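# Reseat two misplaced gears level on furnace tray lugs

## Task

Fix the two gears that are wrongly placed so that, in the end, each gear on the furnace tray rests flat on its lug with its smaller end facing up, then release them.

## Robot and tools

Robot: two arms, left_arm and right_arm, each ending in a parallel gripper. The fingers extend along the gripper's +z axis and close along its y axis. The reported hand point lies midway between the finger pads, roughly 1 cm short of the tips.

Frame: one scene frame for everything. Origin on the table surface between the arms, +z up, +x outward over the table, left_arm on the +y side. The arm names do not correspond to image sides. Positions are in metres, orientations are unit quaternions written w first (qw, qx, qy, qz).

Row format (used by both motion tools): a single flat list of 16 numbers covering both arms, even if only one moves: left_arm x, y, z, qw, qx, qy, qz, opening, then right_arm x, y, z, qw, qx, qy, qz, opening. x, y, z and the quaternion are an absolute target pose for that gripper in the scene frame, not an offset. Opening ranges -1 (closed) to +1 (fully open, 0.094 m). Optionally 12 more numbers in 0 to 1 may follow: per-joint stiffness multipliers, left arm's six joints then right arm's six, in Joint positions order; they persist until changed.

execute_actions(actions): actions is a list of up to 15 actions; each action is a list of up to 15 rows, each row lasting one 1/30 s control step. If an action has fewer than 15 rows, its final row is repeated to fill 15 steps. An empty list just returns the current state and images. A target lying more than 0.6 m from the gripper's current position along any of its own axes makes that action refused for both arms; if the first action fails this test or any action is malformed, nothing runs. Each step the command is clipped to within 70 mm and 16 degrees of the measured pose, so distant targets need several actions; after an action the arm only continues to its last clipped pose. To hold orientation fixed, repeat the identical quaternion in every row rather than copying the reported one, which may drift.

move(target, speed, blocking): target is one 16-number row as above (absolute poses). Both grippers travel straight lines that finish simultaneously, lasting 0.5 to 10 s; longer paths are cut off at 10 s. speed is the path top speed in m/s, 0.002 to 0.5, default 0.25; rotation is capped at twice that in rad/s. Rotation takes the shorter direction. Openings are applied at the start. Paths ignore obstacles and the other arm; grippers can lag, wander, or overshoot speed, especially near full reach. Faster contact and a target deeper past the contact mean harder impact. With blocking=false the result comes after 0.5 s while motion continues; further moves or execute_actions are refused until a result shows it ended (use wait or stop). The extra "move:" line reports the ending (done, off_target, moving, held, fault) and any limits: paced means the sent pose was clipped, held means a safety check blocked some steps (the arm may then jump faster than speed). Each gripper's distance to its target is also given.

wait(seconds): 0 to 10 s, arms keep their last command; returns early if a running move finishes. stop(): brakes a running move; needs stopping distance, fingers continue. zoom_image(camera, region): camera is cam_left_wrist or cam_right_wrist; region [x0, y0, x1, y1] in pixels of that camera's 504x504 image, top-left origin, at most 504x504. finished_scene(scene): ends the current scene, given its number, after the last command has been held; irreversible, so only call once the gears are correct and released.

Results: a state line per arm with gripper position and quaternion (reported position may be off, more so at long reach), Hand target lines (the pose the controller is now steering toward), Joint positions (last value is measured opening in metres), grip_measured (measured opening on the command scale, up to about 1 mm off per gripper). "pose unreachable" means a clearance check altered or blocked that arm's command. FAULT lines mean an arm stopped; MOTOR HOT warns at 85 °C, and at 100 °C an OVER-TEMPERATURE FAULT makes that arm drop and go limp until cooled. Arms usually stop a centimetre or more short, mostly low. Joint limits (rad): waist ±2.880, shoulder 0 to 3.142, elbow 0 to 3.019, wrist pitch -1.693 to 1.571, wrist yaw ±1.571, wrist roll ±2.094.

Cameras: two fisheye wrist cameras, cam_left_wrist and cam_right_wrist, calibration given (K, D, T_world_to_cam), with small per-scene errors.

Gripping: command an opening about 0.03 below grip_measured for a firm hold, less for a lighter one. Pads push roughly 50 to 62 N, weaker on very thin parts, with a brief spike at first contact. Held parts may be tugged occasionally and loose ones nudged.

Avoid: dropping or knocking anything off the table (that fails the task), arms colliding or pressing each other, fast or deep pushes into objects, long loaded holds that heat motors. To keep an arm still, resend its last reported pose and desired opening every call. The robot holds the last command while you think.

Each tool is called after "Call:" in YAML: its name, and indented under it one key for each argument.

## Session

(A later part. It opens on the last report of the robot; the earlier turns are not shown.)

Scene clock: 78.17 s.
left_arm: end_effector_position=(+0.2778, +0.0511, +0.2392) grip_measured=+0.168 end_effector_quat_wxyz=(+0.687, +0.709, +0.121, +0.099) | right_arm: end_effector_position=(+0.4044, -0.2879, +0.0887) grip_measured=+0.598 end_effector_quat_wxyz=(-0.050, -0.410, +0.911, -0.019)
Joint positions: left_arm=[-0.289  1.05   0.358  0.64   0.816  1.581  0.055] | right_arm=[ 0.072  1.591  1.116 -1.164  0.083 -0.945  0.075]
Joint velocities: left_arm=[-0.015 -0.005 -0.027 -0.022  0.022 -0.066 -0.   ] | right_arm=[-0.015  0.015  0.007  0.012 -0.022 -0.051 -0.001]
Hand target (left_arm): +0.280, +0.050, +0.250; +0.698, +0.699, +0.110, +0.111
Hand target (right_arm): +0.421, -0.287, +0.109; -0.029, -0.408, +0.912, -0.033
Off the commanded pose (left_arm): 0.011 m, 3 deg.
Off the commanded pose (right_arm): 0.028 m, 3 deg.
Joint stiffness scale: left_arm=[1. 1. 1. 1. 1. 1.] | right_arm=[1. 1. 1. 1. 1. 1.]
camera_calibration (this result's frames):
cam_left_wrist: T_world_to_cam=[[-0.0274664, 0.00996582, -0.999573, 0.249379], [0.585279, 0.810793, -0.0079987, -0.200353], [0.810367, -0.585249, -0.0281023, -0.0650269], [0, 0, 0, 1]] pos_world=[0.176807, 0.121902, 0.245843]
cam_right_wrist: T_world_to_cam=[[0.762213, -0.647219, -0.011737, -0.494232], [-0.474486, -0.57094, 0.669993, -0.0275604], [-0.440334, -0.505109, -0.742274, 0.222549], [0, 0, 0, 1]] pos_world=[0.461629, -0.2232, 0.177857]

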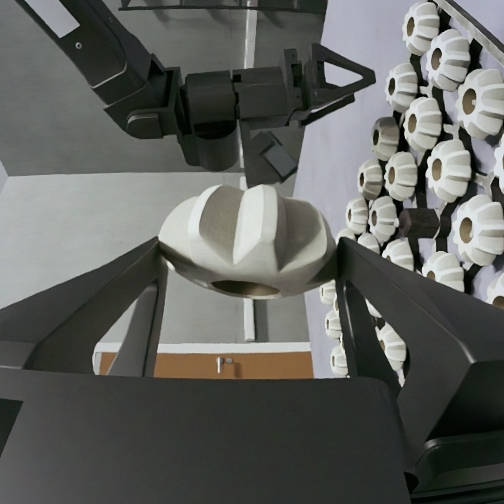

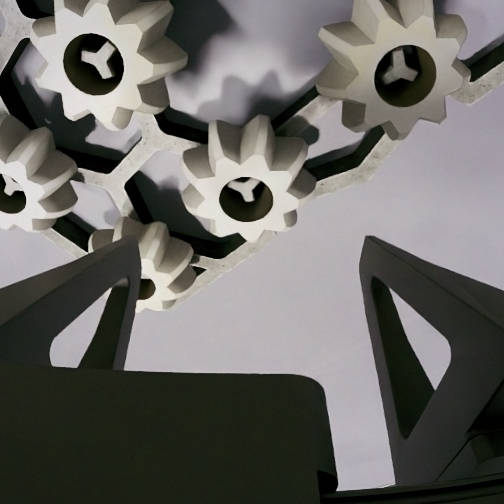

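Call:
move:
  target: [0.28,0.05,0.25,0.6984,0.6984,0.1107,0.1107,0.145, 0.245,-0.075,0.26,0.5757,-0.4106,0.5757,0.4106,0.60]
  speed: 0.2

Scene clock: 84.53 s.
left_arm: end_effector_position=(+0.2762, +0.0519, +0.2358) grip_measured=+0.168 end_effector_quat_wxyz=(+0.686, +0.710, +0.123, +0.097) | right_arm: end_effector_position=(+0.2629, -0.1014, +0.2318) grip_measured=+0.598 end_effector_quat_wxyz=(+0.514, -0.445, +0.634, +0.369)
Joint positions: left_arm=[-0.289  1.05   0.351  0.64   0.816  1.581  0.055] | right_arm=[ 0.04   0.818  0.458 -0.436 -1.288 -0.764  0.075]
Joint velocities: left_arm=[ 0.005  0.005 -0.002 -0.002  0.022  0.007 -0.   ] | right_arm=[-0.005  0.005 -0.002 -0.022  0.037  0.022  0.001]
Hand target (left_arm): +0.280, +0.050, +0.250; +0.698, +0.699, +0.111, +0.111
Hand target (right_arm): +0.264, -0.102, +0.232; +0.513, -0.444, +0.635, +0.369
Off the commanded pose (left_arm): 0.015 m, 3 deg.
Off the commanded pose (right_arm): 0.043 m, 11 deg.
Joint stiffness scale: left_arm=[1. 1. 1. 1. 1. 1.] | right_arm=[1. 1. 1. 1. 1. 1.]
move: held (right_arm), off_target (left_arm); limits=held; held on 20 of 137 steps (right_arm), including the last (right_arm)
pose unreachable (right arm): on one or more control steps of this call, first in action 0 (counted from 0), this arm could not follow its commanded pose, so it was not sent that pose on those steps. On the call's last step it was still not sent that pose. It may still have moved: this result reports where it is.
cause: the commanded pose would bring two parts of the arm too close to each other (its wrist (the part past joint 4) and its wrist camera, with joints 5 (wrist yaw) and 6 (wrist roll) between them).
camera_calibration (this result's frames):
cam_left_wrist: T_world_to_cam=[[-0.0336697, 0.0129014, -0.99935, 0.247509], [0.585225, 0.810818, -0.00924967, -0.199751], [0.810171, -0.585156, -0.0348503, -0.0617566], [0, 0, 0, 1]] pos_world=[0.175266, 0.122631, 0.243348]
cam_right_wrist: T_world_to_cam=[[0.945906, -0.324267, 0.0106491, -0.284667], [-0.231983, -0.698926, -0.676525, 0.151334], [0.226818, 0.637458, -0.736343, 0.299767], [0, 0, 0, 1]] pos_world=[0.236383, -0.177625, 0.326144]

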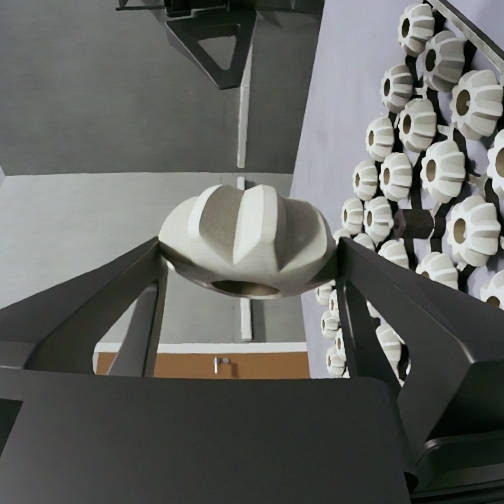

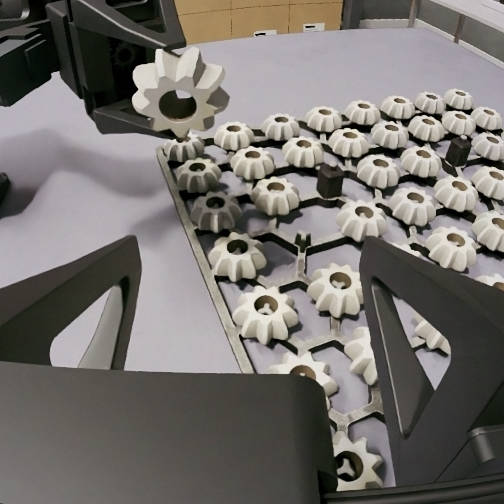

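Call:
move:
  target: [0.28,0.05,0.25,0.6984,0.6984,0.1107,0.1107,0.145, 0.32,-0.13,0.26,0.6645,-0.2418,0.6645,0.2418,0.60]
  speed: 0.2

Scene clock: 86.93 s.
left_arm: end_effector_position=(+0.2749, +0.0525, +0.2331) grip_measured=+0.168 end_effector_quat_wxyz=(+0.685, +0.712, +0.125, +0.095) | right_arm: end_effector_position=(+0.3222, -0.1326, +0.2588) grip_measured=+0.598 end_effector_quat_wxyz=(+0.664, -0.239, +0.666, +0.241)
Joint positions: left_arm=[-0.289  1.05   0.346  0.64   0.816  1.581  0.055] | right_arm=[ 0.116  0.75   0.263  0.484 -0.752  0.001  0.075]
Joint velocities: left_arm=[-0.015 -0.005 -0.012  0.022  0.007 -0.022  0.001] | right_arm=[-0.005 -0.024  0.022  0.002  0.037  0.022 -0.001]
Hand target (left_arm): +0.279, +0.050, +0.250; +0.698, +0.699, +0.110, +0.111
Hand target (right_arm): +0.321, -0.131, +0.261; +0.667, -0.238, +0.662, +0.245
Off the commanded pose (left_arm): 0.018 m, 3 deg.
Off the commanded pose (right_arm): 0.004 m, 0 deg.
Joint stiffness scale: left_arm=[1. 1. 1. 1. 1. 1.] | right_arm=[1. 1. 1. 1. 1. 1.]
move: off_target (left_arm)
camera_calibration (this result's frames):
cam_left_wrist: T_world_to_cam=[[-0.038838, 0.0153472, -0.999128, 0.245933], [0.585175, 0.810842, -0.0102918, -0.199252], [0.809977, -0.585064, -0.0404723, -0.059041], [0, 0, 0, 1]] pos_world=[0.173971, 0.123245, 0.241278]
cam_right_wrist: T_world_to_cam=[[0.641273, -0.767069, 0.0193363, -0.314037], [-0.441699, -0.389634, -0.808138, 0.304129], [0.627432, 0.509697, -0.588675, 0.141875], [0, 0, 0, 1]] pos_world=[0.2467, -0.194703, 0.335369]

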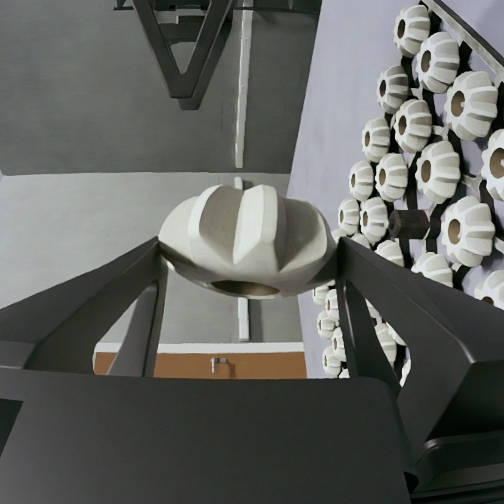

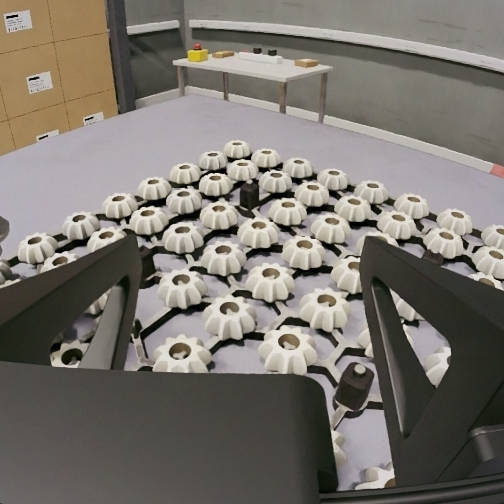

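Call:
move:
  target: [0.28,0.05,0.25,0.6984,0.6984,0.1107,0.1107,0.145, 0.250,-0.02,0.235,0.5757,-0.4106,0.5757,0.4106,0.60]
  speed: 0.15

Scene clock: 89.90 s.
left_arm: end_effector_position=(+0.2735, +0.0531, +0.2303) grip_measured=+0.168 end_effector_quat_wxyz=(+0.684, +0.713, +0.127, +0.093) | right_arm: end_effector_position=(+0.2498, -0.0236, +0.2374) grip_measured=+0.598 end_effector_quat_wxyz=(+0.573, -0.405, +0.583, +0.410)
Joint positions: left_arm=[-0.289  1.05   0.34   0.64   0.816  1.581  0.055] | right_arm=[ 0.392  0.85   0.236  0.6   -1.013  0.002  0.075]
Joint velocities: left_arm=[-0.015  0.005  0.002 -0.002  0.051  0.007 -0.   ] | right_arm=[ 0.005  0.015 -0.032  0.007  0.007  0.022 -0.   ]
Hand target (left_arm): +0.279, +0.051, +0.250; +0.698, +0.699, +0.110, +0.111
Hand target (right_arm): +0.249, -0.022, +0.236; +0.574, -0.411, +0.578, +0.410
Off the commanded pose (left_arm): 0.021 m, 4 deg.
Off the commanded pose (right_arm): 0.004 m, 1 deg.
Joint stiffness scale: left_arm=[1. 1. 1. 1. 1. 1.] | right_arm=[1. 1. 1. 1. 1. 1.]
move: off_target (left_arm)
camera_calibration (this result's frames):
cam_left_wrist: T_world_to_cam=[[-0.0440051, 0.0177925, -0.998873, 0.244341], [0.585119, 0.810868, -0.0113336, -0.198754], [0.809753, -0.584958, -0.046093, -0.0563344], [0, 0, 0, 1]] pos_world=[0.172664, 0.123863, 0.239217]
cam_right_wrist: T_world_to_cam=[[0.943363, -0.331649, 0.00868915, -0.246244], [-0.190078, -0.561763, -0.805166, 0.229752], [0.271914, 0.757912, -0.592986, 0.214769], [0, 0, 0, 1]] pos_world=[0.217569, -0.115376, 0.314483]

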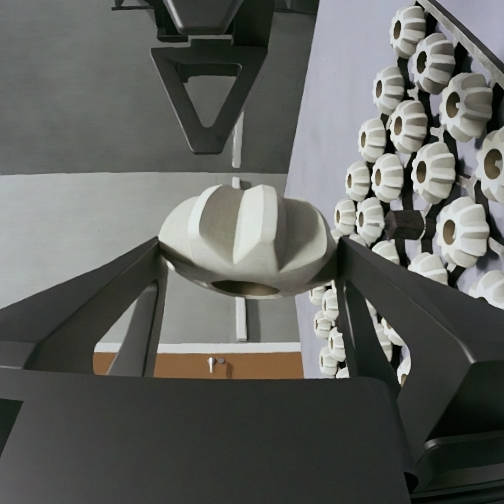

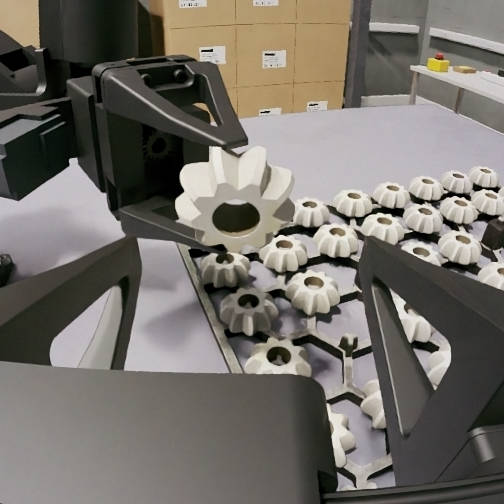

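Call:
zoom_image:
  camera: "cam_right_wrist"
  region: [150, 120, 330, 300]

Call:
zoom_image:
  camera: "cam_left_wrist"
  region: [130, 40, 390, 320]

Region (150, 120, 330, 300) of cam_right_wrist's 504x504 image, scaled by 2.800, with more detail than that image has.

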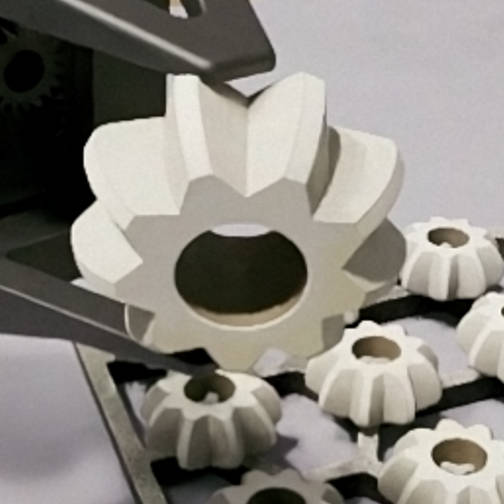

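Region (130, 40, 390, 320) of cam_left_wrist's 504x504 image, scaled by 1.800, with more detail than that image has; it fills the left 468 columns of this view, and the rest is white.

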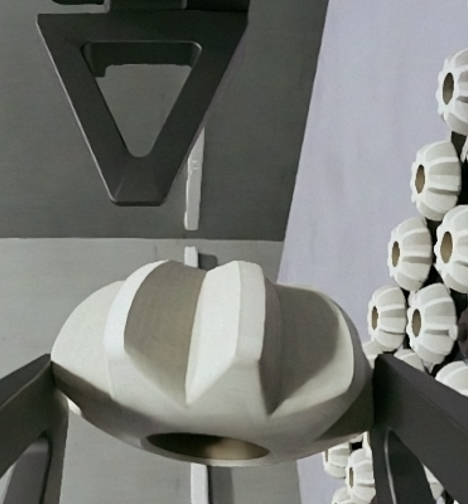

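Call:
execute_actions:
  actions:
    - [ [0.28,0.05,0.25,0.6984,0.6984,0.1107,0.1107,0.145, 0.2502,-0.018,0.233,0.5807,-0.4119,0.5700,0.4095,0.60], [0.28,0.05,0.25,0.6984,0.6984,0.1107,0.1107,0.145, 0.2505,-0.016,0.231,0.5856,-0.4132,0.5643,0.4083,0.60], [0.28,0.05,0.25,0.6984,0.6984,0.1107,0.1107,0.145, 0.2507,-0.014,0.229,0.5906,-0.4145,0.5587,0.4072,0.60], [0.28,0.05,0.25,0.6984,0.6984,0.1107,0.1107,0.145, 0.2510,-0.012,0.227,0.5955,-0.4157,0.5530,0.4060,0.60], [0.28,0.05,0.25,0.6984,0.6984,0.1107,0.1107,0.145, 0.2512,-0.010,0.225,0.6005,-0.4170,0.5473,0.4049,0.60], [0.28,0.05,0.25,0.6984,0.6984,0.1107,0.1107,0.145, 0.2515,-0.008,0.223,0.6054,-0.4183,0.5416,0.4038,0.60], [0.28,0.05,0.25,0.6984,0.6984,0.1107,0.1107,0.145, 0.2517,-0.006,0.221,0.6104,-0.4196,0.5359,0.4026,0.60], [0.28,0.05,0.25,0.6984,0.6984,0.1107,0.1107,0.145, 0.2520,-0.004,0.219,0.6153,-0.4209,0.5302,0.4015,0.60], [0.28,0.05,0.25,0.6984,0.6984,0.1107,0.1107,0.145, 0.2522,-0.002,0.217,0.6203,-0.4222,0.5246,0.4003,0.60], [0.28,0.05,0.25,0.6984,0.6984,0.1107,0.1107,0.145, 0.2525,0.000,0.215,0.6252,-0.4234,0.5189,0.3992,0.60], [0.28,0.05,0.25,0.6984,0.6984,0.1107,0.1107,0.145, 0.2527,0.002,0.213,0.6302,-0.4247,0.5132,0.3980,0.60], [0.28,0.05,0.25,0.6984,0.6984,0.1107,0.1107,0.145, 0.2530,0.004,0.211,0.6351,-0.4260,0.5075,0.3969,0.60] ]
    - [ [0.28,0.05,0.25,0.6984,0.6984,0.1107,0.1107,0.145, 0.2530,0.004,0.211,0.6351,-0.4260,0.5075,0.3969,0.60] ]

Scene clock: 95.30 s.
left_arm: end_effector_position=(+0.2735, +0.0531, +0.2303) grip_measured=+0.168 end_effector_quat_wxyz=(+0.684, +0.713, +0.127, +0.093) | right_arm: end_effector_position=(+0.2547, +0.0026, +0.2133) grip_measured=+0.598 end_effector_quat_wxyz=(+0.637, -0.428, +0.506, +0.392)
Joint positions: left_arm=[-0.289  1.05   0.34   0.64   0.816  1.581  0.055] | right_arm=[ 0.496  1.246  0.187  1.259 -0.924  0.01   0.075]
Joint velocities: left_arm=[ 0.015  0.005 -0.007  0.002  0.037 -0.007 -0.002] | right_arm=[-0.005  0.005  0.007 -0.007 -0.022 -0.051 -0.   ]
Hand target (left_arm): +0.279, +0.051, +0.250; +0.698, +0.699, +0.110, +0.111
Hand target (right_arm): +0.253, +0.004, +0.211; +0.635, -0.426, +0.508, +0.397
Off the commanded pose (left_arm): 0.021 m, 4 deg.
Off the commanded pose (right_arm): 0.003 m, 1 deg.
Joint stiffness scale: left_arm=[1. 1. 1. 1. 1. 1.] | right_arm=[1. 1. 1. 1. 1. 1.]
camera_calibration (this result's frames):
cam_left_wrist: T_world_to_cam=[[-0.0440051, 0.0177925, -0.998873, 0.244341], [0.585119, 0.810868, -0.0113336, -0.198754], [0.809753, -0.584958, -0.046093, -0.0563344], [0, 0, 0, 1]] pos_world=[0.172664, 0.123863, 0.239217]
cam_right_wrist: T_world_to_cam=[[0.930705, -0.323453, 0.17078, -0.273311], [-0.0179487, -0.506729, -0.861918, 0.194095], [0.365329, 0.799127, -0.477421, 0.130755], [0, 0, 0, 1]] pos_world=[0.210087, -0.0945391, 0.276395]

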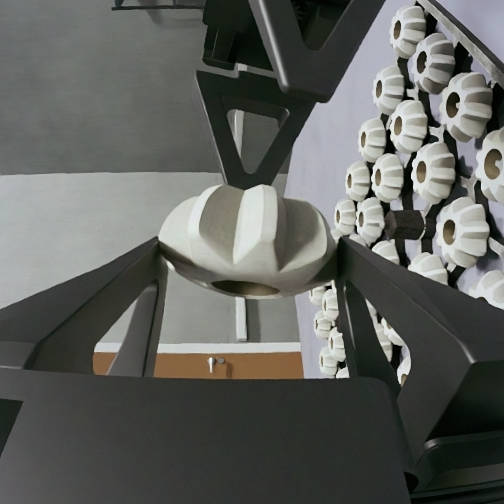

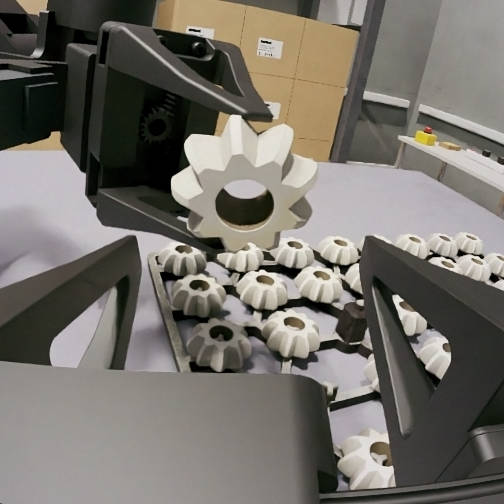

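Call:
zoom_image:
  camera: "cam_right_wrist"
  region: [120, 90, 380, 290]

Region (120, 90, 380, 290) of cam_right_wrist's 504x504 image, scaled by 1.938, with more detail than that image has; it fills the top 388 rows of this view, and the rest is white.

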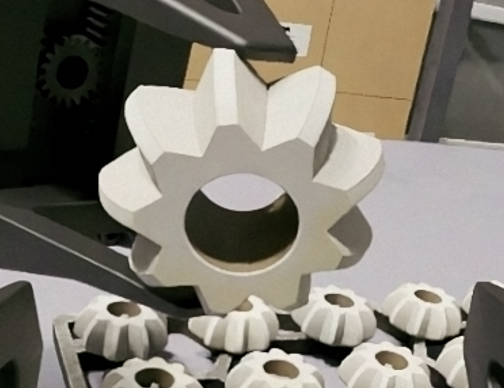

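Call:
execute_actions:
  actions:
    - [ [0.28,0.05,0.25,0.6984,0.6984,0.1107,0.1107,0.145, 0.2534,0.006,0.2120,0.6351,-0.4260,0.5075,0.3969,0.60], [0.28,0.05,0.25,0.6984,0.6984,0.1107,0.1107,0.145, 0.2538,0.008,0.2130,0.6351,-0.4260,0.5075,0.3969,0.60], [0.28,0.05,0.25,0.6984,0.6984,0.1107,0.1107,0.145, 0.2542,0.010,0.2140,0.6351,-0.4260,0.5075,0.3969,0.60], [0.28,0.05,0.25,0.6984,0.6984,0.1107,0.1107,0.145, 0.2547,0.012,0.2150,0.6351,-0.4260,0.5075,0.3969,0.60], [0.28,0.05,0.25,0.6984,0.6984,0.1107,0.1107,0.145, 0.2551,0.014,0.2160,0.6351,-0.4260,0.5075,0.3969,0.60], [0.28,0.05,0.25,0.6984,0.6984,0.1107,0.1107,0.145, 0.2555,0.016,0.2170,0.6351,-0.4260,0.5075,0.3969,0.60], [0.28,0.05,0.25,0.6984,0.6984,0.1107,0.1107,0.145, 0.2559,0.018,0.2180,0.6351,-0.4260,0.5075,0.3969,0.60], [0.28,0.05,0.25,0.6984,0.6984,0.1107,0.1107,0.145, 0.2563,0.020,0.2190,0.6351,-0.4260,0.5075,0.3969,0.60], [0.28,0.05,0.25,0.6984,0.6984,0.1107,0.1107,0.145, 0.2567,0.022,0.2200,0.6351,-0.4260,0.5075,0.3969,0.60], [0.28,0.05,0.25,0.6984,0.6984,0.1107,0.1107,0.145, 0.2572,0.024,0.2210,0.6351,-0.4260,0.5075,0.3969,0.60], [0.28,0.05,0.25,0.6984,0.6984,0.1107,0.1107,0.145, 0.2576,0.026,0.2218,0.6351,-0.4260,0.5075,0.3969,0.60], [0.28,0.05,0.25,0.6984,0.6984,0.1107,0.1107,0.145, 0.2580,0.028,0.2225,0.6351,-0.4260,0.5075,0.3969,0.60] ]
    - [ [0.28,0.05,0.25,0.6984,0.6984,0.1107,0.1107,0.145, 0.2580,0.028,0.2225,0.6351,-0.4260,0.5075,0.3969,0.60] ]

Scene clock: 99.27 s.
left_arm: end_effector_position=(+0.2735, +0.0531, +0.2303) grip_measured=+0.168 end_effector_quat_wxyz=(+0.684, +0.713, +0.127, +0.093) | right_arm: end_effector_position=(+0.2493, +0.0217, +0.2032) grip_measured=+0.598 end_effector_quat_wxyz=(+0.618, -0.419, +0.529, +0.404)
Joint positions: left_arm=[-0.289  1.05   0.34   0.64   0.816  1.581  0.055] | right_arm=[ 0.584  1.246  0.187  1.192 -0.837  0.008  0.075]
Joint velocities: left_arm=[-0.005 -0.005 -0.002 -0.002 -0.066  0.007 -0.001] | right_arm=[-0.005 -0.015 -0.002 -0.017  0.022  0.051 -0.001]
Hand target (left_arm): +0.279, +0.051, +0.250; +0.698, +0.699, +0.110, +0.111
Hand target (right_arm): +0.257, +0.028, +0.223; +0.635, -0.426, +0.507, +0.397
Off the commanded pose (left_arm): 0.021 m, 4 deg.
Off the commanded pose (right_arm): 0.022 m, 3 deg.
Joint stiffness scale: left_arm=[1. 1. 1. 1. 1. 1.] | right_arm=[1. 1. 1. 1. 1. 1.]
camera_calibration (this result's frames):
cam_left_wrist: T_world_to_cam=[[-0.0440051, 0.0177925, -0.998873, 0.244341], [0.585119, 0.810868, -0.0113336, -0.198754], [0.809753, -0.584958, -0.046093, -0.0563344], [0, 0, 0, 1]] pos_world=[0.172664, 0.123863, 0.239217]
cam_right_wrist: T_world_to_cam=[[0.940472, -0.320337, 0.113564, -0.251295], [-0.072828, -0.516318, -0.853295, 0.207088], [0.331977, 0.794229, -0.508912, 0.127474], [0, 0, 0, 1]] pos_world=[0.209099, -0.0748193, 0.270118]

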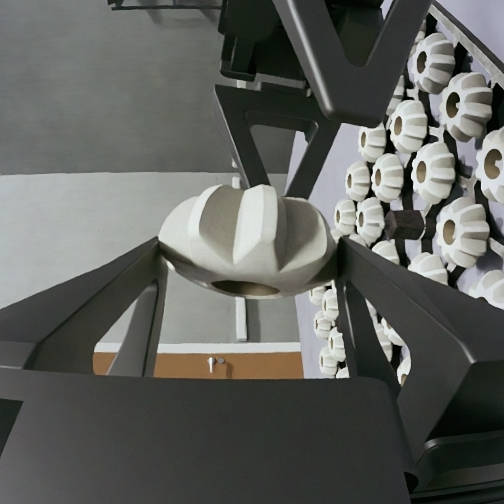

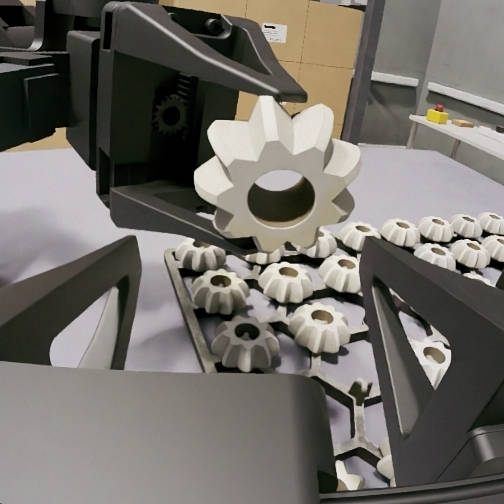

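Call:
execute_actions:
  actions:
    - [ [0.28,0.05,0.25,0.6984,0.6984,0.1107,0.1107,0.145, 0.2591,0.0285,0.2244,0.6373,-0.4263,0.5048,0.3963,0.62], [0.28,0.05,0.25,0.6984,0.6984,0.1107,0.1107,0.145, 0.2602,0.0290,0.2263,0.6395,-0.4266,0.5022,0.3956,0.64], [0.28,0.05,0.25,0.6984,0.6984,0.1107,0.1107,0.145, 0.2612,0.0295,0.2281,0.6418,-0.4269,0.4995,0.3950,0.66], [0.28,0.05,0.25,0.6984,0.6984,0.1107,0.1107,0.145, 0.2623,0.0300,0.2300,0.6440,-0.4272,0.4968,0.3943,0.68], [0.28,0.05,0.25,0.6984,0.6984,0.1107,0.1107,0.145, 0.2634,0.0305,0.2319,0.6462,-0.4275,0.4942,0.3937,0.68], [0.28,0.05,0.25,0.6984,0.6984,0.1107,0.1107,0.145, 0.2645,0.0310,0.2338,0.6484,-0.4279,0.4915,0.3930,0.68], [0.28,0.05,0.25,0.6984,0.6984,0.1107,0.1107,0.145, 0.2655,0.0316,0.2356,0.6506,-0.4282,0.4888,0.3924,0.68], [0.28,0.05,0.25,0.6984,0.6984,0.1107,0.1107,0.145, 0.2666,0.0321,0.2375,0.6528,-0.4285,0.4862,0.3917,0.68], [0.28,0.05,0.25,0.6984,0.6984,0.1107,0.1107,0.145, 0.2677,0.0326,0.2394,0.6551,-0.4288,0.4835,0.3911,0.68], [0.28,0.05,0.25,0.6984,0.6984,0.1107,0.1107,0.145, 0.2688,0.0331,0.2413,0.6573,-0.4291,0.4808,0.3904,0.68], [0.28,0.05,0.25,0.6984,0.6984,0.1107,0.1107,0.145, 0.2698,0.0336,0.2431,0.6595,-0.4294,0.4782,0.3898,0.68], [0.28,0.05,0.25,0.6984,0.6984,0.1107,0.1107,0.145, 0.2709,0.0341,0.2450,0.6617,-0.4297,0.4755,0.3891,0.68] ]
    - [ [0.28,0.05,0.25,0.6984,0.6984,0.1107,0.1107,0.145, 0.2709,0.0341,0.2450,0.6617,-0.4297,0.4755,0.3891,0.68] ]

Scene clock: 103.40 s.
left_arm: end_effector_position=(+0.2735, +0.0531, +0.2303) grip_measured=+0.168 end_effector_quat_wxyz=(+0.684, +0.713, +0.127, +0.093) | right_arm: end_effector_position=(+0.2626, +0.0273, +0.2301) grip_measured=+0.678 end_effector_quat_wxyz=(+0.647, -0.424, +0.496, +0.395)
Joint positions: left_arm=[-0.289  1.05   0.34   0.64   0.816  1.581  0.055] | right_arm=[ 0.584  1.246  0.239  1.229 -0.834  0.008  0.079]
Joint velocities: left_arm=[-0.005 -0.015 -0.002  0.002 -0.007  0.022  0.001] | right_arm=[ 0.005  0.005  0.012  0.022 -0.022  0.051 -0.001]
Hand target (left_arm): +0.279, +0.051, +0.250; +0.698, +0.699, +0.110, +0.111
Hand target (right_arm): +0.270, +0.034, +0.245; +0.662, -0.430, +0.476, +0.389
Off the commanded pose (left_arm): 0.021 m, 4 deg.
Off the commanded pose (right_arm): 0.018 m, 3 deg.
Joint stiffness scale: left_arm=[1. 1. 1. 1. 1. 1.] | right_arm=[1. 1. 1. 1. 1. 1.]
camera_calibration (this result's frames):
cam_left_wrist: T_world_to_cam=[[-0.0440051, 0.0177925, -0.998873, 0.244341], [0.585119, 0.810868, -0.0113336, -0.198754], [0.809753, -0.584958, -0.046093, -0.0563344], [0, 0, 0, 1]] pos_world=[0.172664, 0.123863, 0.239217]
cam_right_wrist: T_world_to_cam=[[0.927922, -0.32732, 0.178389, -0.276464], [-0.00309036, -0.485282, -0.874352, 0.219593], [0.372762, 0.810779, -0.451315, 0.107906], [0, 0, 0, 1]] pos_world=[0.216992, -0.0714156, 0.290019]

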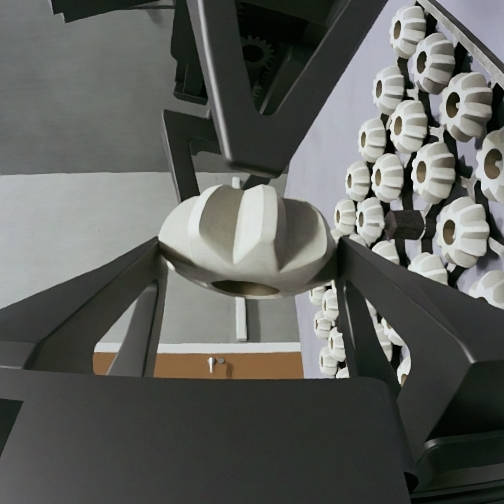

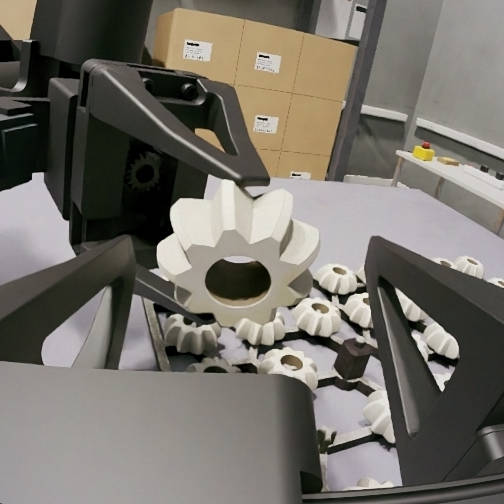

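Call:
zoom_image:
  camera: "cam_right_wrist"
  region: [110, 160, 390, 350]

Region (110, 160, 390, 350) of cam_right_wrist's 504x504 image, scaled by 1.800, with more detail than that image has; it fills the top 342 rows of this view, and the rest is white.

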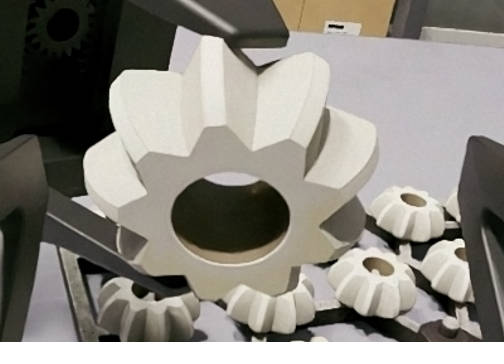

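Call:
execute_actions:
  actions:
    - [ [0.28,0.05,0.25,0.6984,0.6984,0.1107,0.1107,0.145, 0.2710,0.0352,0.2444,0.6612,-0.4295,0.4761,0.3893,0.68], [0.28,0.05,0.25,0.6984,0.6984,0.1107,0.1107,0.145, 0.2711,0.0363,0.2438,0.6607,-0.4294,0.4768,0.3896,0.68], [0.28,0.05,0.25,0.6984,0.6984,0.1107,0.1107,0.145, 0.2712,0.0374,0.2433,0.6602,-0.4292,0.4774,0.3898,0.68], [0.28,0.05,0.25,0.6984,0.6984,0.1107,0.1107,0.145, 0.2712,0.0385,0.2427,0.6597,-0.4290,0.4780,0.3901,0.68], [0.28,0.05,0.25,0.6984,0.6984,0.1107,0.1107,0.145, 0.2713,0.0396,0.2421,0.6592,-0.4289,0.4786,0.3903,0.68], [0.28,0.05,0.25,0.6984,0.6984,0.1107,0.1107,0.145, 0.2714,0.0407,0.2415,0.6588,-0.4287,0.4793,0.3906,0.68], [0.28,0.05,0.25,0.6984,0.6984,0.1107,0.1107,0.145, 0.2715,0.0417,0.2410,0.6583,-0.4285,0.4799,0.3908,0.68], [0.28,0.05,0.25,0.6984,0.6984,0.1107,0.1107,0.145, 0.2716,0.0428,0.2404,0.6578,-0.4284,0.4805,0.3910,0.68], [0.28,0.05,0.25,0.6984,0.6984,0.1107,0.1107,0.145, 0.2717,0.0439,0.2398,0.6573,-0.4282,0.4811,0.3913,0.68], [0.28,0.05,0.25,0.6984,0.6984,0.1107,0.1107,0.145, 0.2717,0.0450,0.2392,0.6568,-0.4280,0.4818,0.3915,0.68], [0.28,0.05,0.25,0.6984,0.6984,0.1107,0.1107,0.145, 0.2718,0.0461,0.2387,0.6563,-0.4279,0.4824,0.3918,0.68], [0.28,0.05,0.25,0.6984,0.6984,0.1107,0.1107,0.145, 0.2719,0.0472,0.2381,0.6558,-0.4277,0.4830,0.3920,0.68] ]
    - [ [0.28,0.05,0.25,0.6984,0.6984,0.1107,0.1107,0.145, 0.2719,0.0472,0.2381,0.6558,-0.4277,0.4830,0.3920,0.68] ]

Scene clock: 107.67 s.
left_arm: end_effector_position=(+0.2735, +0.0531, +0.2303) grip_measured=+0.168 end_effector_quat_wxyz=(+0.684, +0.713, +0.127, +0.093) | right_arm: end_effector_position=(+0.2615, +0.0392, +0.2264) grip_measured=+0.678 end_effector_quat_wxyz=(+0.644, -0.423, +0.499, +0.397)
Joint positions: left_arm=[-0.289  1.05   0.34   0.64   0.816  1.581  0.055] | right_arm=[ 0.63   1.269  0.247  1.229 -0.791 -0.004  0.079]
Joint velocities: left_arm=[-0.005 -0.015  0.002  0.002  0.022 -0.066 -0.   ] | right_arm=[-0.015  0.005  0.012  0.012  0.007 -0.022  0.001]
Hand target (left_arm): +0.279, +0.051, +0.250; +0.698, +0.699, +0.110, +0.111
Hand target (right_arm): +0.271, +0.047, +0.238; +0.656, -0.428, +0.483, +0.392
Off the commanded pose (left_arm): 0.021 m, 4 deg.
Off the commanded pose (right_arm): 0.018 m, 2 deg.
Joint stiffness scale: left_arm=[1. 1. 1. 1. 1. 1.] | right_arm=[1. 1. 1. 1. 1. 1.]
camera_calibration (this result's frames):
cam_left_wrist: T_world_to_cam=[[-0.0440051, 0.0177925, -0.998873, 0.244341], [0.585119, 0.810868, -0.0113336, -0.198754], [0.809753, -0.584958, -0.046093, -0.0563344], [0, 0, 0, 1]] pos_world=[0.172664, 0.123863, 0.239217]
cam_right_wrist: T_world_to_cam=[[0.929615, -0.325899, 0.172061, -0.26993], [-0.00891767, -0.486638, -0.873558, 0.22349], [0.368423, 0.810539, -0.455293, 0.0990523], [0, 0, 0, 1]] pos_world=[0.216431, -0.0594968, 0.286774]

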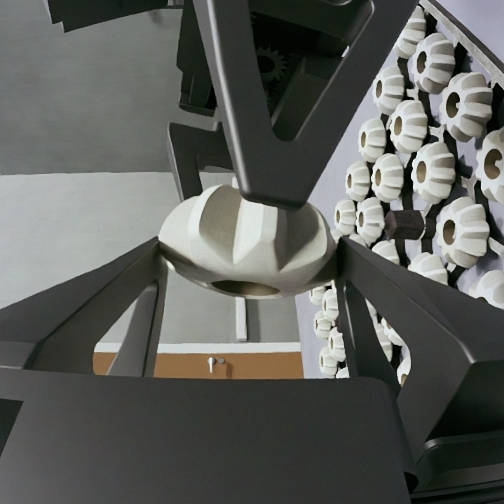

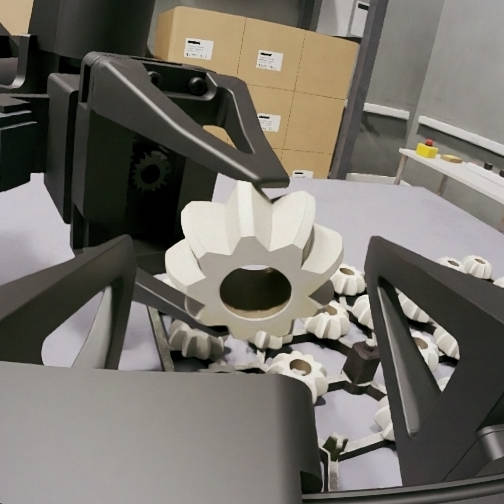

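Call:
zoom_image:
  camera: "cam_right_wrist"
  region: [110, 160, 390, 360]

Call:
zoom_image:
  camera: "cam_left_wrist"
  region: [140, 110, 360, 320]

Region (110, 160, 390, 360) of cam_right_wrist's 504x504 image, scaled by 1.800, with more detail than that image has; it fills the top 360 rows of this view, and the rest is white.

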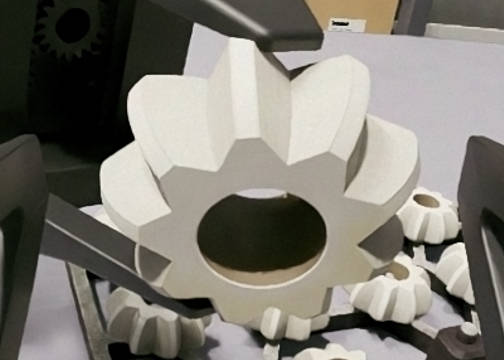

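Region (140, 110, 360, 320) of cam_left_wrist's 504x504 image, scaled by 2.291, with more detail than that image has; it fills the top 481 rows of this view, and the rest is white.

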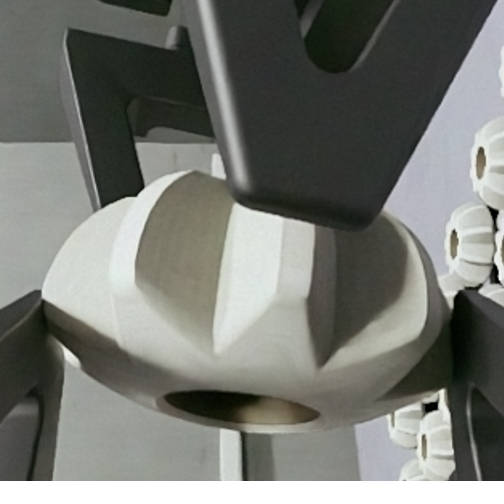

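Call:
execute_actions:
  actions:
    - [ [0.28,0.05,0.25,0.6984,0.6984,0.1107,0.1107,0.145, 0.2723,0.0478,0.2379,0.6558,-0.4277,0.4830,0.3920,0.66], [0.28,0.05,0.25,0.6984,0.6984,0.1107,0.1107,0.145, 0.2727,0.0485,0.2377,0.6558,-0.4277,0.4830,0.3920,0.64], [0.28,0.05,0.25,0.6984,0.6984,0.1107,0.1107,0.145, 0.2731,0.0491,0.2375,0.6558,-0.4277,0.4830,0.3920,0.62], [0.28,0.05,0.25,0.6984,0.6984,0.1107,0.1107,0.145, 0.2735,0.0497,0.2373,0.6558,-0.4277,0.4830,0.3920,0.60], [0.28,0.05,0.25,0.6984,0.6984,0.1107,0.1107,0.145, 0.2740,0.0504,0.2371,0.6558,-0.4277,0.4830,0.3920,0.58], [0.28,0.05,0.25,0.6984,0.6984,0.1107,0.1107,0.145, 0.2744,0.0510,0.2369,0.6558,-0.4277,0.4830,0.3920,0.56], [0.28,0.05,0.25,0.6984,0.6984,0.1107,0.1107,0.145, 0.2748,0.0516,0.2367,0.6558,-0.4277,0.4830,0.3920,0.54], [0.28,0.05,0.25,0.6984,0.6984,0.1107,0.1107,0.145, 0.2752,0.0522,0.2365,0.6558,-0.4277,0.4830,0.3920,0.52], [0.28,0.05,0.25,0.6984,0.6984,0.1107,0.1107,0.145, 0.2756,0.0529,0.2363,0.6558,-0.4277,0.4830,0.3920,0.50], [0.28,0.05,0.25,0.6984,0.6984,0.1107,0.1107,0.145, 0.2760,0.0535,0.2360,0.6558,-0.4277,0.4830,0.3920,0.48], [0.28,0.05,0.25,0.6984,0.6984,0.1107,0.1107,0.145, 0.2760,0.0535,0.2360,0.6558,-0.4277,0.4830,0.3920,0.46], [0.28,0.05,0.25,0.6984,0.6984,0.1107,0.1107,0.145, 0.2760,0.0535,0.2360,0.6558,-0.4277,0.4830,0.3920,0.44], [0.28,0.05,0.25,0.6984,0.6984,0.1107,0.1107,0.145, 0.2760,0.0535,0.2360,0.6558,-0.4277,0.4830,0.3920,0.42] ]
    - [ [0.28,0.05,0.25,0.6984,0.6984,0.1107,0.1107,0.145, 0.2760,0.0535,0.2360,0.6558,-0.4277,0.4830,0.3920,0.42] ]

Scene clock: 112.00 s.
left_arm: end_effector_position=(+0.2735, +0.0531, +0.2303) grip_measured=+0.168 end_effector_quat_wxyz=(+0.684, +0.713, +0.127, +0.093) | right_arm: end_effector_position=(+0.2662, +0.0454, +0.2231) grip_measured=+0.422 end_effector_quat_wxyz=(+0.642, -0.423, +0.502, +0.397)
Joint positions: left_arm=[-0.289  1.05   0.34   0.64   0.816  1.581  0.055] | right_arm=[ 0.644  1.297  0.262  1.231 -0.776 -0.009  0.067]
Joint velocities: left_arm=[-0.015  0.005  0.007  0.007 -0.022  0.051  0.001] | right_arm=[-0.015  0.005 -0.017 -0.022 -0.007  0.037 -0.001]
Hand target (left_arm): +0.279, +0.051, +0.250; +0.698, +0.699, +0.110, +0.111
Hand target (right_arm): +0.275, +0.053, +0.236; +0.656, -0.428, +0.483, +0.392
Off the commanded pose (left_arm): 0.021 m, 4 deg.
Off the commanded pose (right_arm): 0.018 m, 3 deg.
Joint stiffness scale: left_arm=[1. 1. 1. 1. 1. 1.] | right_arm=[1. 1. 1. 1. 1. 1.]
camera_calibration (this result's frames):
cam_left_wrist: T_world_to_cam=[[-0.0440051, 0.0177925, -0.998873, 0.244341], [0.585119, 0.810868, -0.0113336, -0.198754], [0.809753, -0.584958, -0.046093, -0.0563344], [0, 0, 0, 1]] pos_world=[0.172664, 0.123863, 0.239217]
cam_right_wrist: T_world_to_cam=[[0.930639, -0.325594, 0.167032, -0.270874], [-0.0150886, -0.490201, -0.871479, 0.225093], [0.365628, 0.808512, -0.461113, 0.0929542], [0, 0, 0, 1]] pos_world=[0.221496, -0.0530087, 0.284271]

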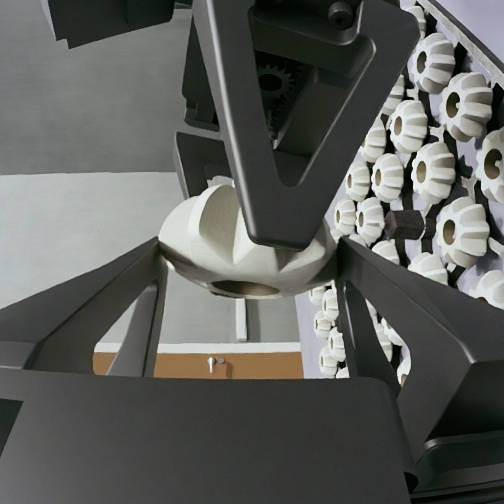

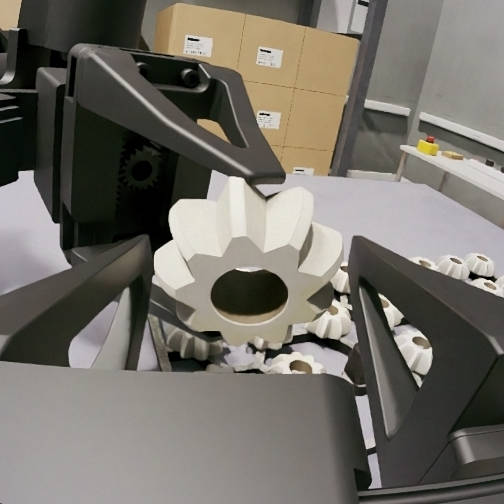

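Call:
zoom_image:
  camera: "cam_right_wrist"
  region: [120, 160, 380, 360]

Call:
zoom_image:
  camera: "cam_left_wrist"
  region: [140, 140, 360, 320]

Region (120, 160, 380, 360) of cam_right_wrist's 504x504 image, scaled by 1.938, with more detail than that image has; it fills the top 388 rows of this view, and the rest is white.

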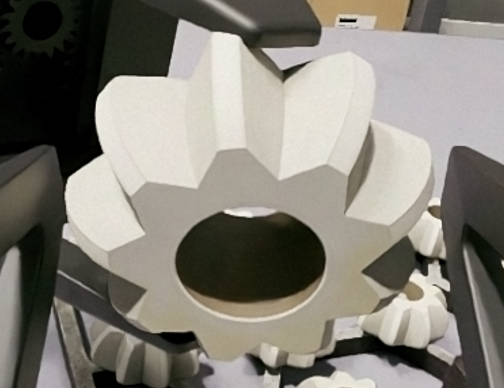

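Region (140, 140, 360, 320) of cam_left_wrist's 504x504 image, scaled by 2.291, with more detail than that image has; it fills the top 412 rows of this view, and the rest is white.

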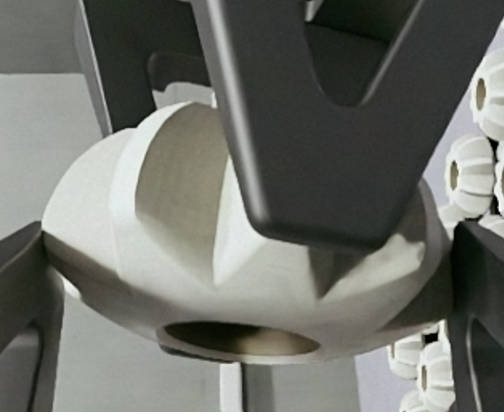

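Call:
execute_actions:
  actions:
    - [ [0.28,0.05,0.25,0.6984,0.6984,0.1107,0.1107,0.145, 0.2758,0.0539,0.2360,0.6558,-0.4277,0.4830,0.3920,0.41], [0.28,0.05,0.25,0.6984,0.6984,0.1107,0.1107,0.145, 0.2756,0.0543,0.2360,0.6558,-0.4277,0.4830,0.3920,0.40], [0.28,0.05,0.25,0.6984,0.6984,0.1107,0.1107,0.145, 0.2754,0.0546,0.2360,0.6558,-0.4277,0.4830,0.3920,0.39], [0.28,0.05,0.25,0.6984,0.6984,0.1107,0.1107,0.145, 0.2752,0.0550,0.2360,0.6558,-0.4277,0.4830,0.3920,0.38], [0.28,0.05,0.25,0.6984,0.6984,0.1107,0.1107,0.145, 0.2752,0.0550,0.2360,0.6558,-0.4277,0.4830,0.3920,0.37], [0.28,0.05,0.25,0.6984,0.6984,0.1107,0.1107,0.145, 0.2752,0.0550,0.2360,0.6558,-0.4277,0.4830,0.3920,0.36], [0.28,0.05,0.25,0.6984,0.6984,0.1107,0.1107,0.145, 0.2752,0.0550,0.2360,0.6558,-0.4277,0.4830,0.3920,0.35], [0.28,0.05,0.25,0.6984,0.6984,0.1107,0.1107,0.145, 0.2752,0.0550,0.2360,0.6558,-0.4277,0.4830,0.3920,0.34], [0.28,0.05,0.25,0.6984,0.6984,0.1107,0.1107,0.145, 0.2752,0.0550,0.2360,0.6558,-0.4277,0.4830,0.3920,0.33], [0.28,0.05,0.25,0.6984,0.6984,0.1107,0.1107,0.145, 0.2752,0.0550,0.2360,0.6558,-0.4277,0.4830,0.3920,0.32], [0.28,0.05,0.25,0.6984,0.6984,0.1107,0.1107,0.145, 0.2752,0.0550,0.2360,0.6558,-0.4277,0.4830,0.3920,0.31], [0.28,0.05,0.25,0.6984,0.6984,0.1107,0.1107,0.145, 0.2752,0.0550,0.2360,0.6558,-0.4277,0.4830,0.3920,0.30], [0.28,0.05,0.25,0.6984,0.6984,0.1107,0.1107,0.145, 0.2752,0.0550,0.2360,0.6558,-0.4277,0.4830,0.3920,0.29], [0.28,0.05,0.25,0.6984,0.6984,0.1107,0.1107,0.145, 0.2752,0.0550,0.2360,0.6558,-0.4277,0.4830,0.3920,0.28], [0.28,0.05,0.25,0.6984,0.6984,0.1107,0.1107,0.145, 0.2752,0.0550,0.2360,0.6558,-0.4277,0.4830,0.3920,0.27] ]

Call:
wait:
  seconds: 0.3

Call:
zoom_image:
  camera: "cam_right_wrist"
  region: [120, 160, 380, 360]

Scene clock: 114.67 s.
left_arm: end_effector_position=(+0.2735, +0.0531, +0.2303) grip_measured=+0.168 end_effector_quat_wxyz=(+0.684, +0.713, +0.127, +0.093) | right_arm: end_effector_position=(+0.2655, +0.0467, +0.2233) grip_measured=+0.277 end_effector_quat_wxyz=(+0.642, -0.423, +0.501, +0.397)
Joint positions: left_arm=[-0.289  1.05   0.34   0.64   0.816  1.581  0.055] | right_arm=[ 0.65   1.297  0.262  1.231 -0.77  -0.01   0.06 ]
Joint velocities: left_arm=[-0.015 -0.005  0.002  0.002 -0.066  0.022 -0.001] | right_arm=[ 0.005 -0.034 -0.002  0.007  0.051  0.022 -0.009]
Hand target (left_arm): +0.279, +0.051, +0.250; +0.698, +0.699, +0.110, +0.111
Hand target (right_arm): +0.275, +0.054, +0.236; +0.656, -0.428, +0.483, +0.392
Off the commanded pose (left_arm): 0.021 m, 4 deg.
Off the commanded pose (right_arm): 0.018 m, 3 deg.
Joint stiffness scale: left_arm=[1. 1. 1. 1. 1. 1.] | right_arm=[1. 1. 1. 1. 1. 1.]
camera_calibration (this result's frames):
cam_left_wrist: T_world_to_cam=[[-0.0440051, 0.0177925, -0.998873, 0.244341], [0.585119, 0.810868, -0.0113336, -0.198754], [0.809753, -0.584958, -0.046093, -0.0563344], [0, 0, 0, 1]] pos_world=[0.172664, 0.123863, 0.239217]
cam_right_wrist: T_world_to_cam=[[0.930341, -0.326141, 0.167621, -0.269895], [-0.0145668, -0.489624, -0.871812, 0.225779], [0.366405, 0.808641, -0.460268, 0.0917793], [0, 0, 0, 1]] pos_world=[0.220755, -0.0516937, 0.28432]

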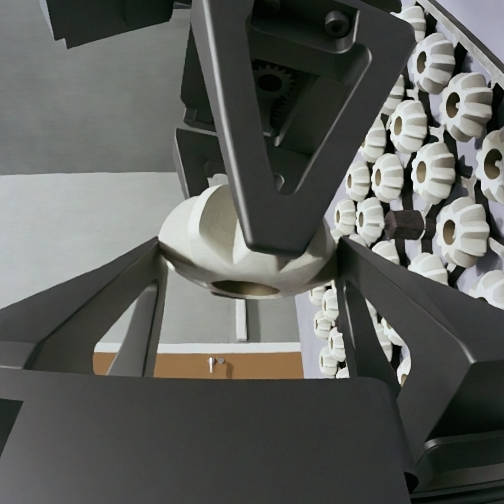

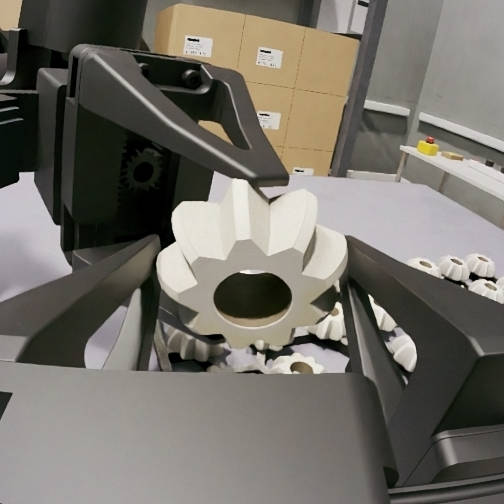

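Scene clock: 114.97 s.
left_arm: end_effector_position=(+0.2735, +0.0531, +0.2303) grip_measured=+0.168 end_effector_quat_wxyz=(+0.684, +0.713, +0.127, +0.093) | right_arm: end_effector_position=(+0.2656, +0.0467, +0.2233) grip_measured=+0.272 end_effector_quat_wxyz=(+0.642, -0.423, +0.501, +0.397)
Joint positions: left_arm=[-0.289  1.05   0.34   0.64   0.816  1.581  0.055] | right_arm=[ 0.65   1.297  0.262  1.231 -0.769 -0.01   0.06 ]
Joint velocities: left_arm=[-0.005  0.005  0.012 -0.012 -0.051  0.051  0.001] | right_arm=[-0.005 -0.005 -0.007 -0.002  0.022  0.007 -0.001]
Hand target (left_arm): +0.279, +0.051, +0.250; +0.698, +0.699, +0.110, +0.111
Hand target (right_arm): +0.275, +0.054, +0.236; +0.656, -0.428, +0.483, +0.392
Off the commanded pose (left_arm): 0.021 m, 4 deg.
Off the commanded pose (right_arm): 0.018 m, 3 deg.
Joint stiffness scale: left_arm=[1. 1. 1. 1. 1. 1.] | right_arm=[1. 1. 1. 1. 1. 1.]
wait: 0.30 s; at rest by 0.17 s
camera_calibration (this result's frames):
cam_left_wrist: T_world_to_cam=[[-0.0440051, 0.0177925, -0.998873, 0.244341], [0.585119, 0.810868, -0.0113336, -0.198754], [0.809753, -0.584958, -0.046093, -0.0563344], [0, 0, 0, 1]] pos_world=[0.172664, 0.123863, 0.239217]
cam_right_wrist: T_world_to_cam=[[0.930108, -0.326859, 0.167515, -0.269906], [-0.0149923, -0.489497, -0.871876, 0.225896], [0.366979, 0.808428, -0.460186, 0.0916164], [0, 0, 0, 1]] pos_world=[0.220808, -0.0517111, 0.284327]

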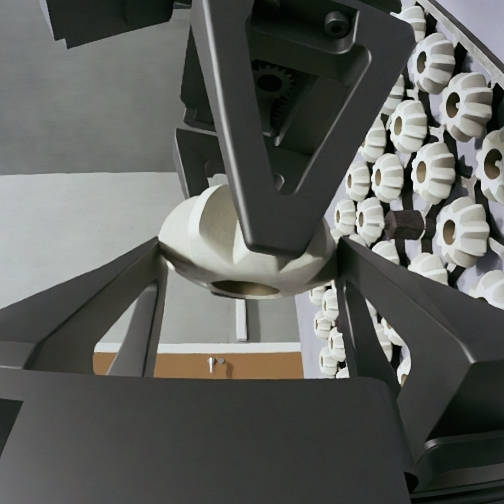

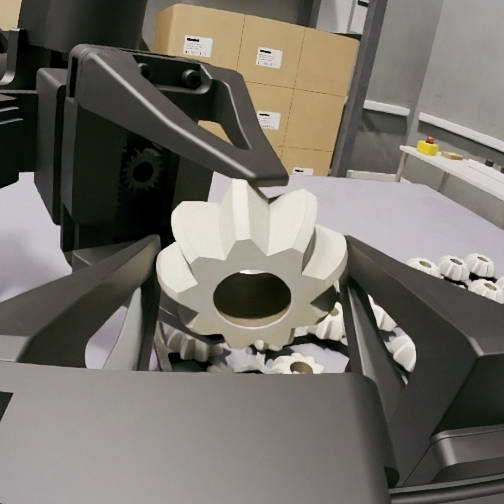

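Region (120, 160, 380, 360) of cam_right_wrist's 504x504 image, scaled by 1.938, with more detail than that image has; it fills the top 388 rows of this view, and the rest is white.

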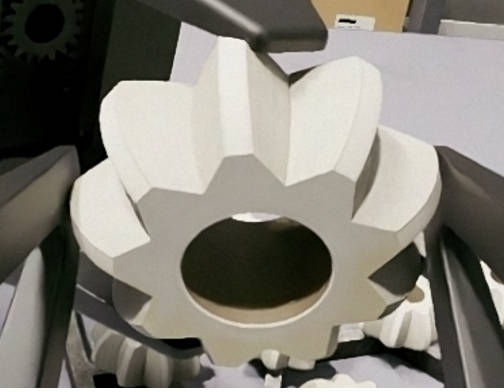

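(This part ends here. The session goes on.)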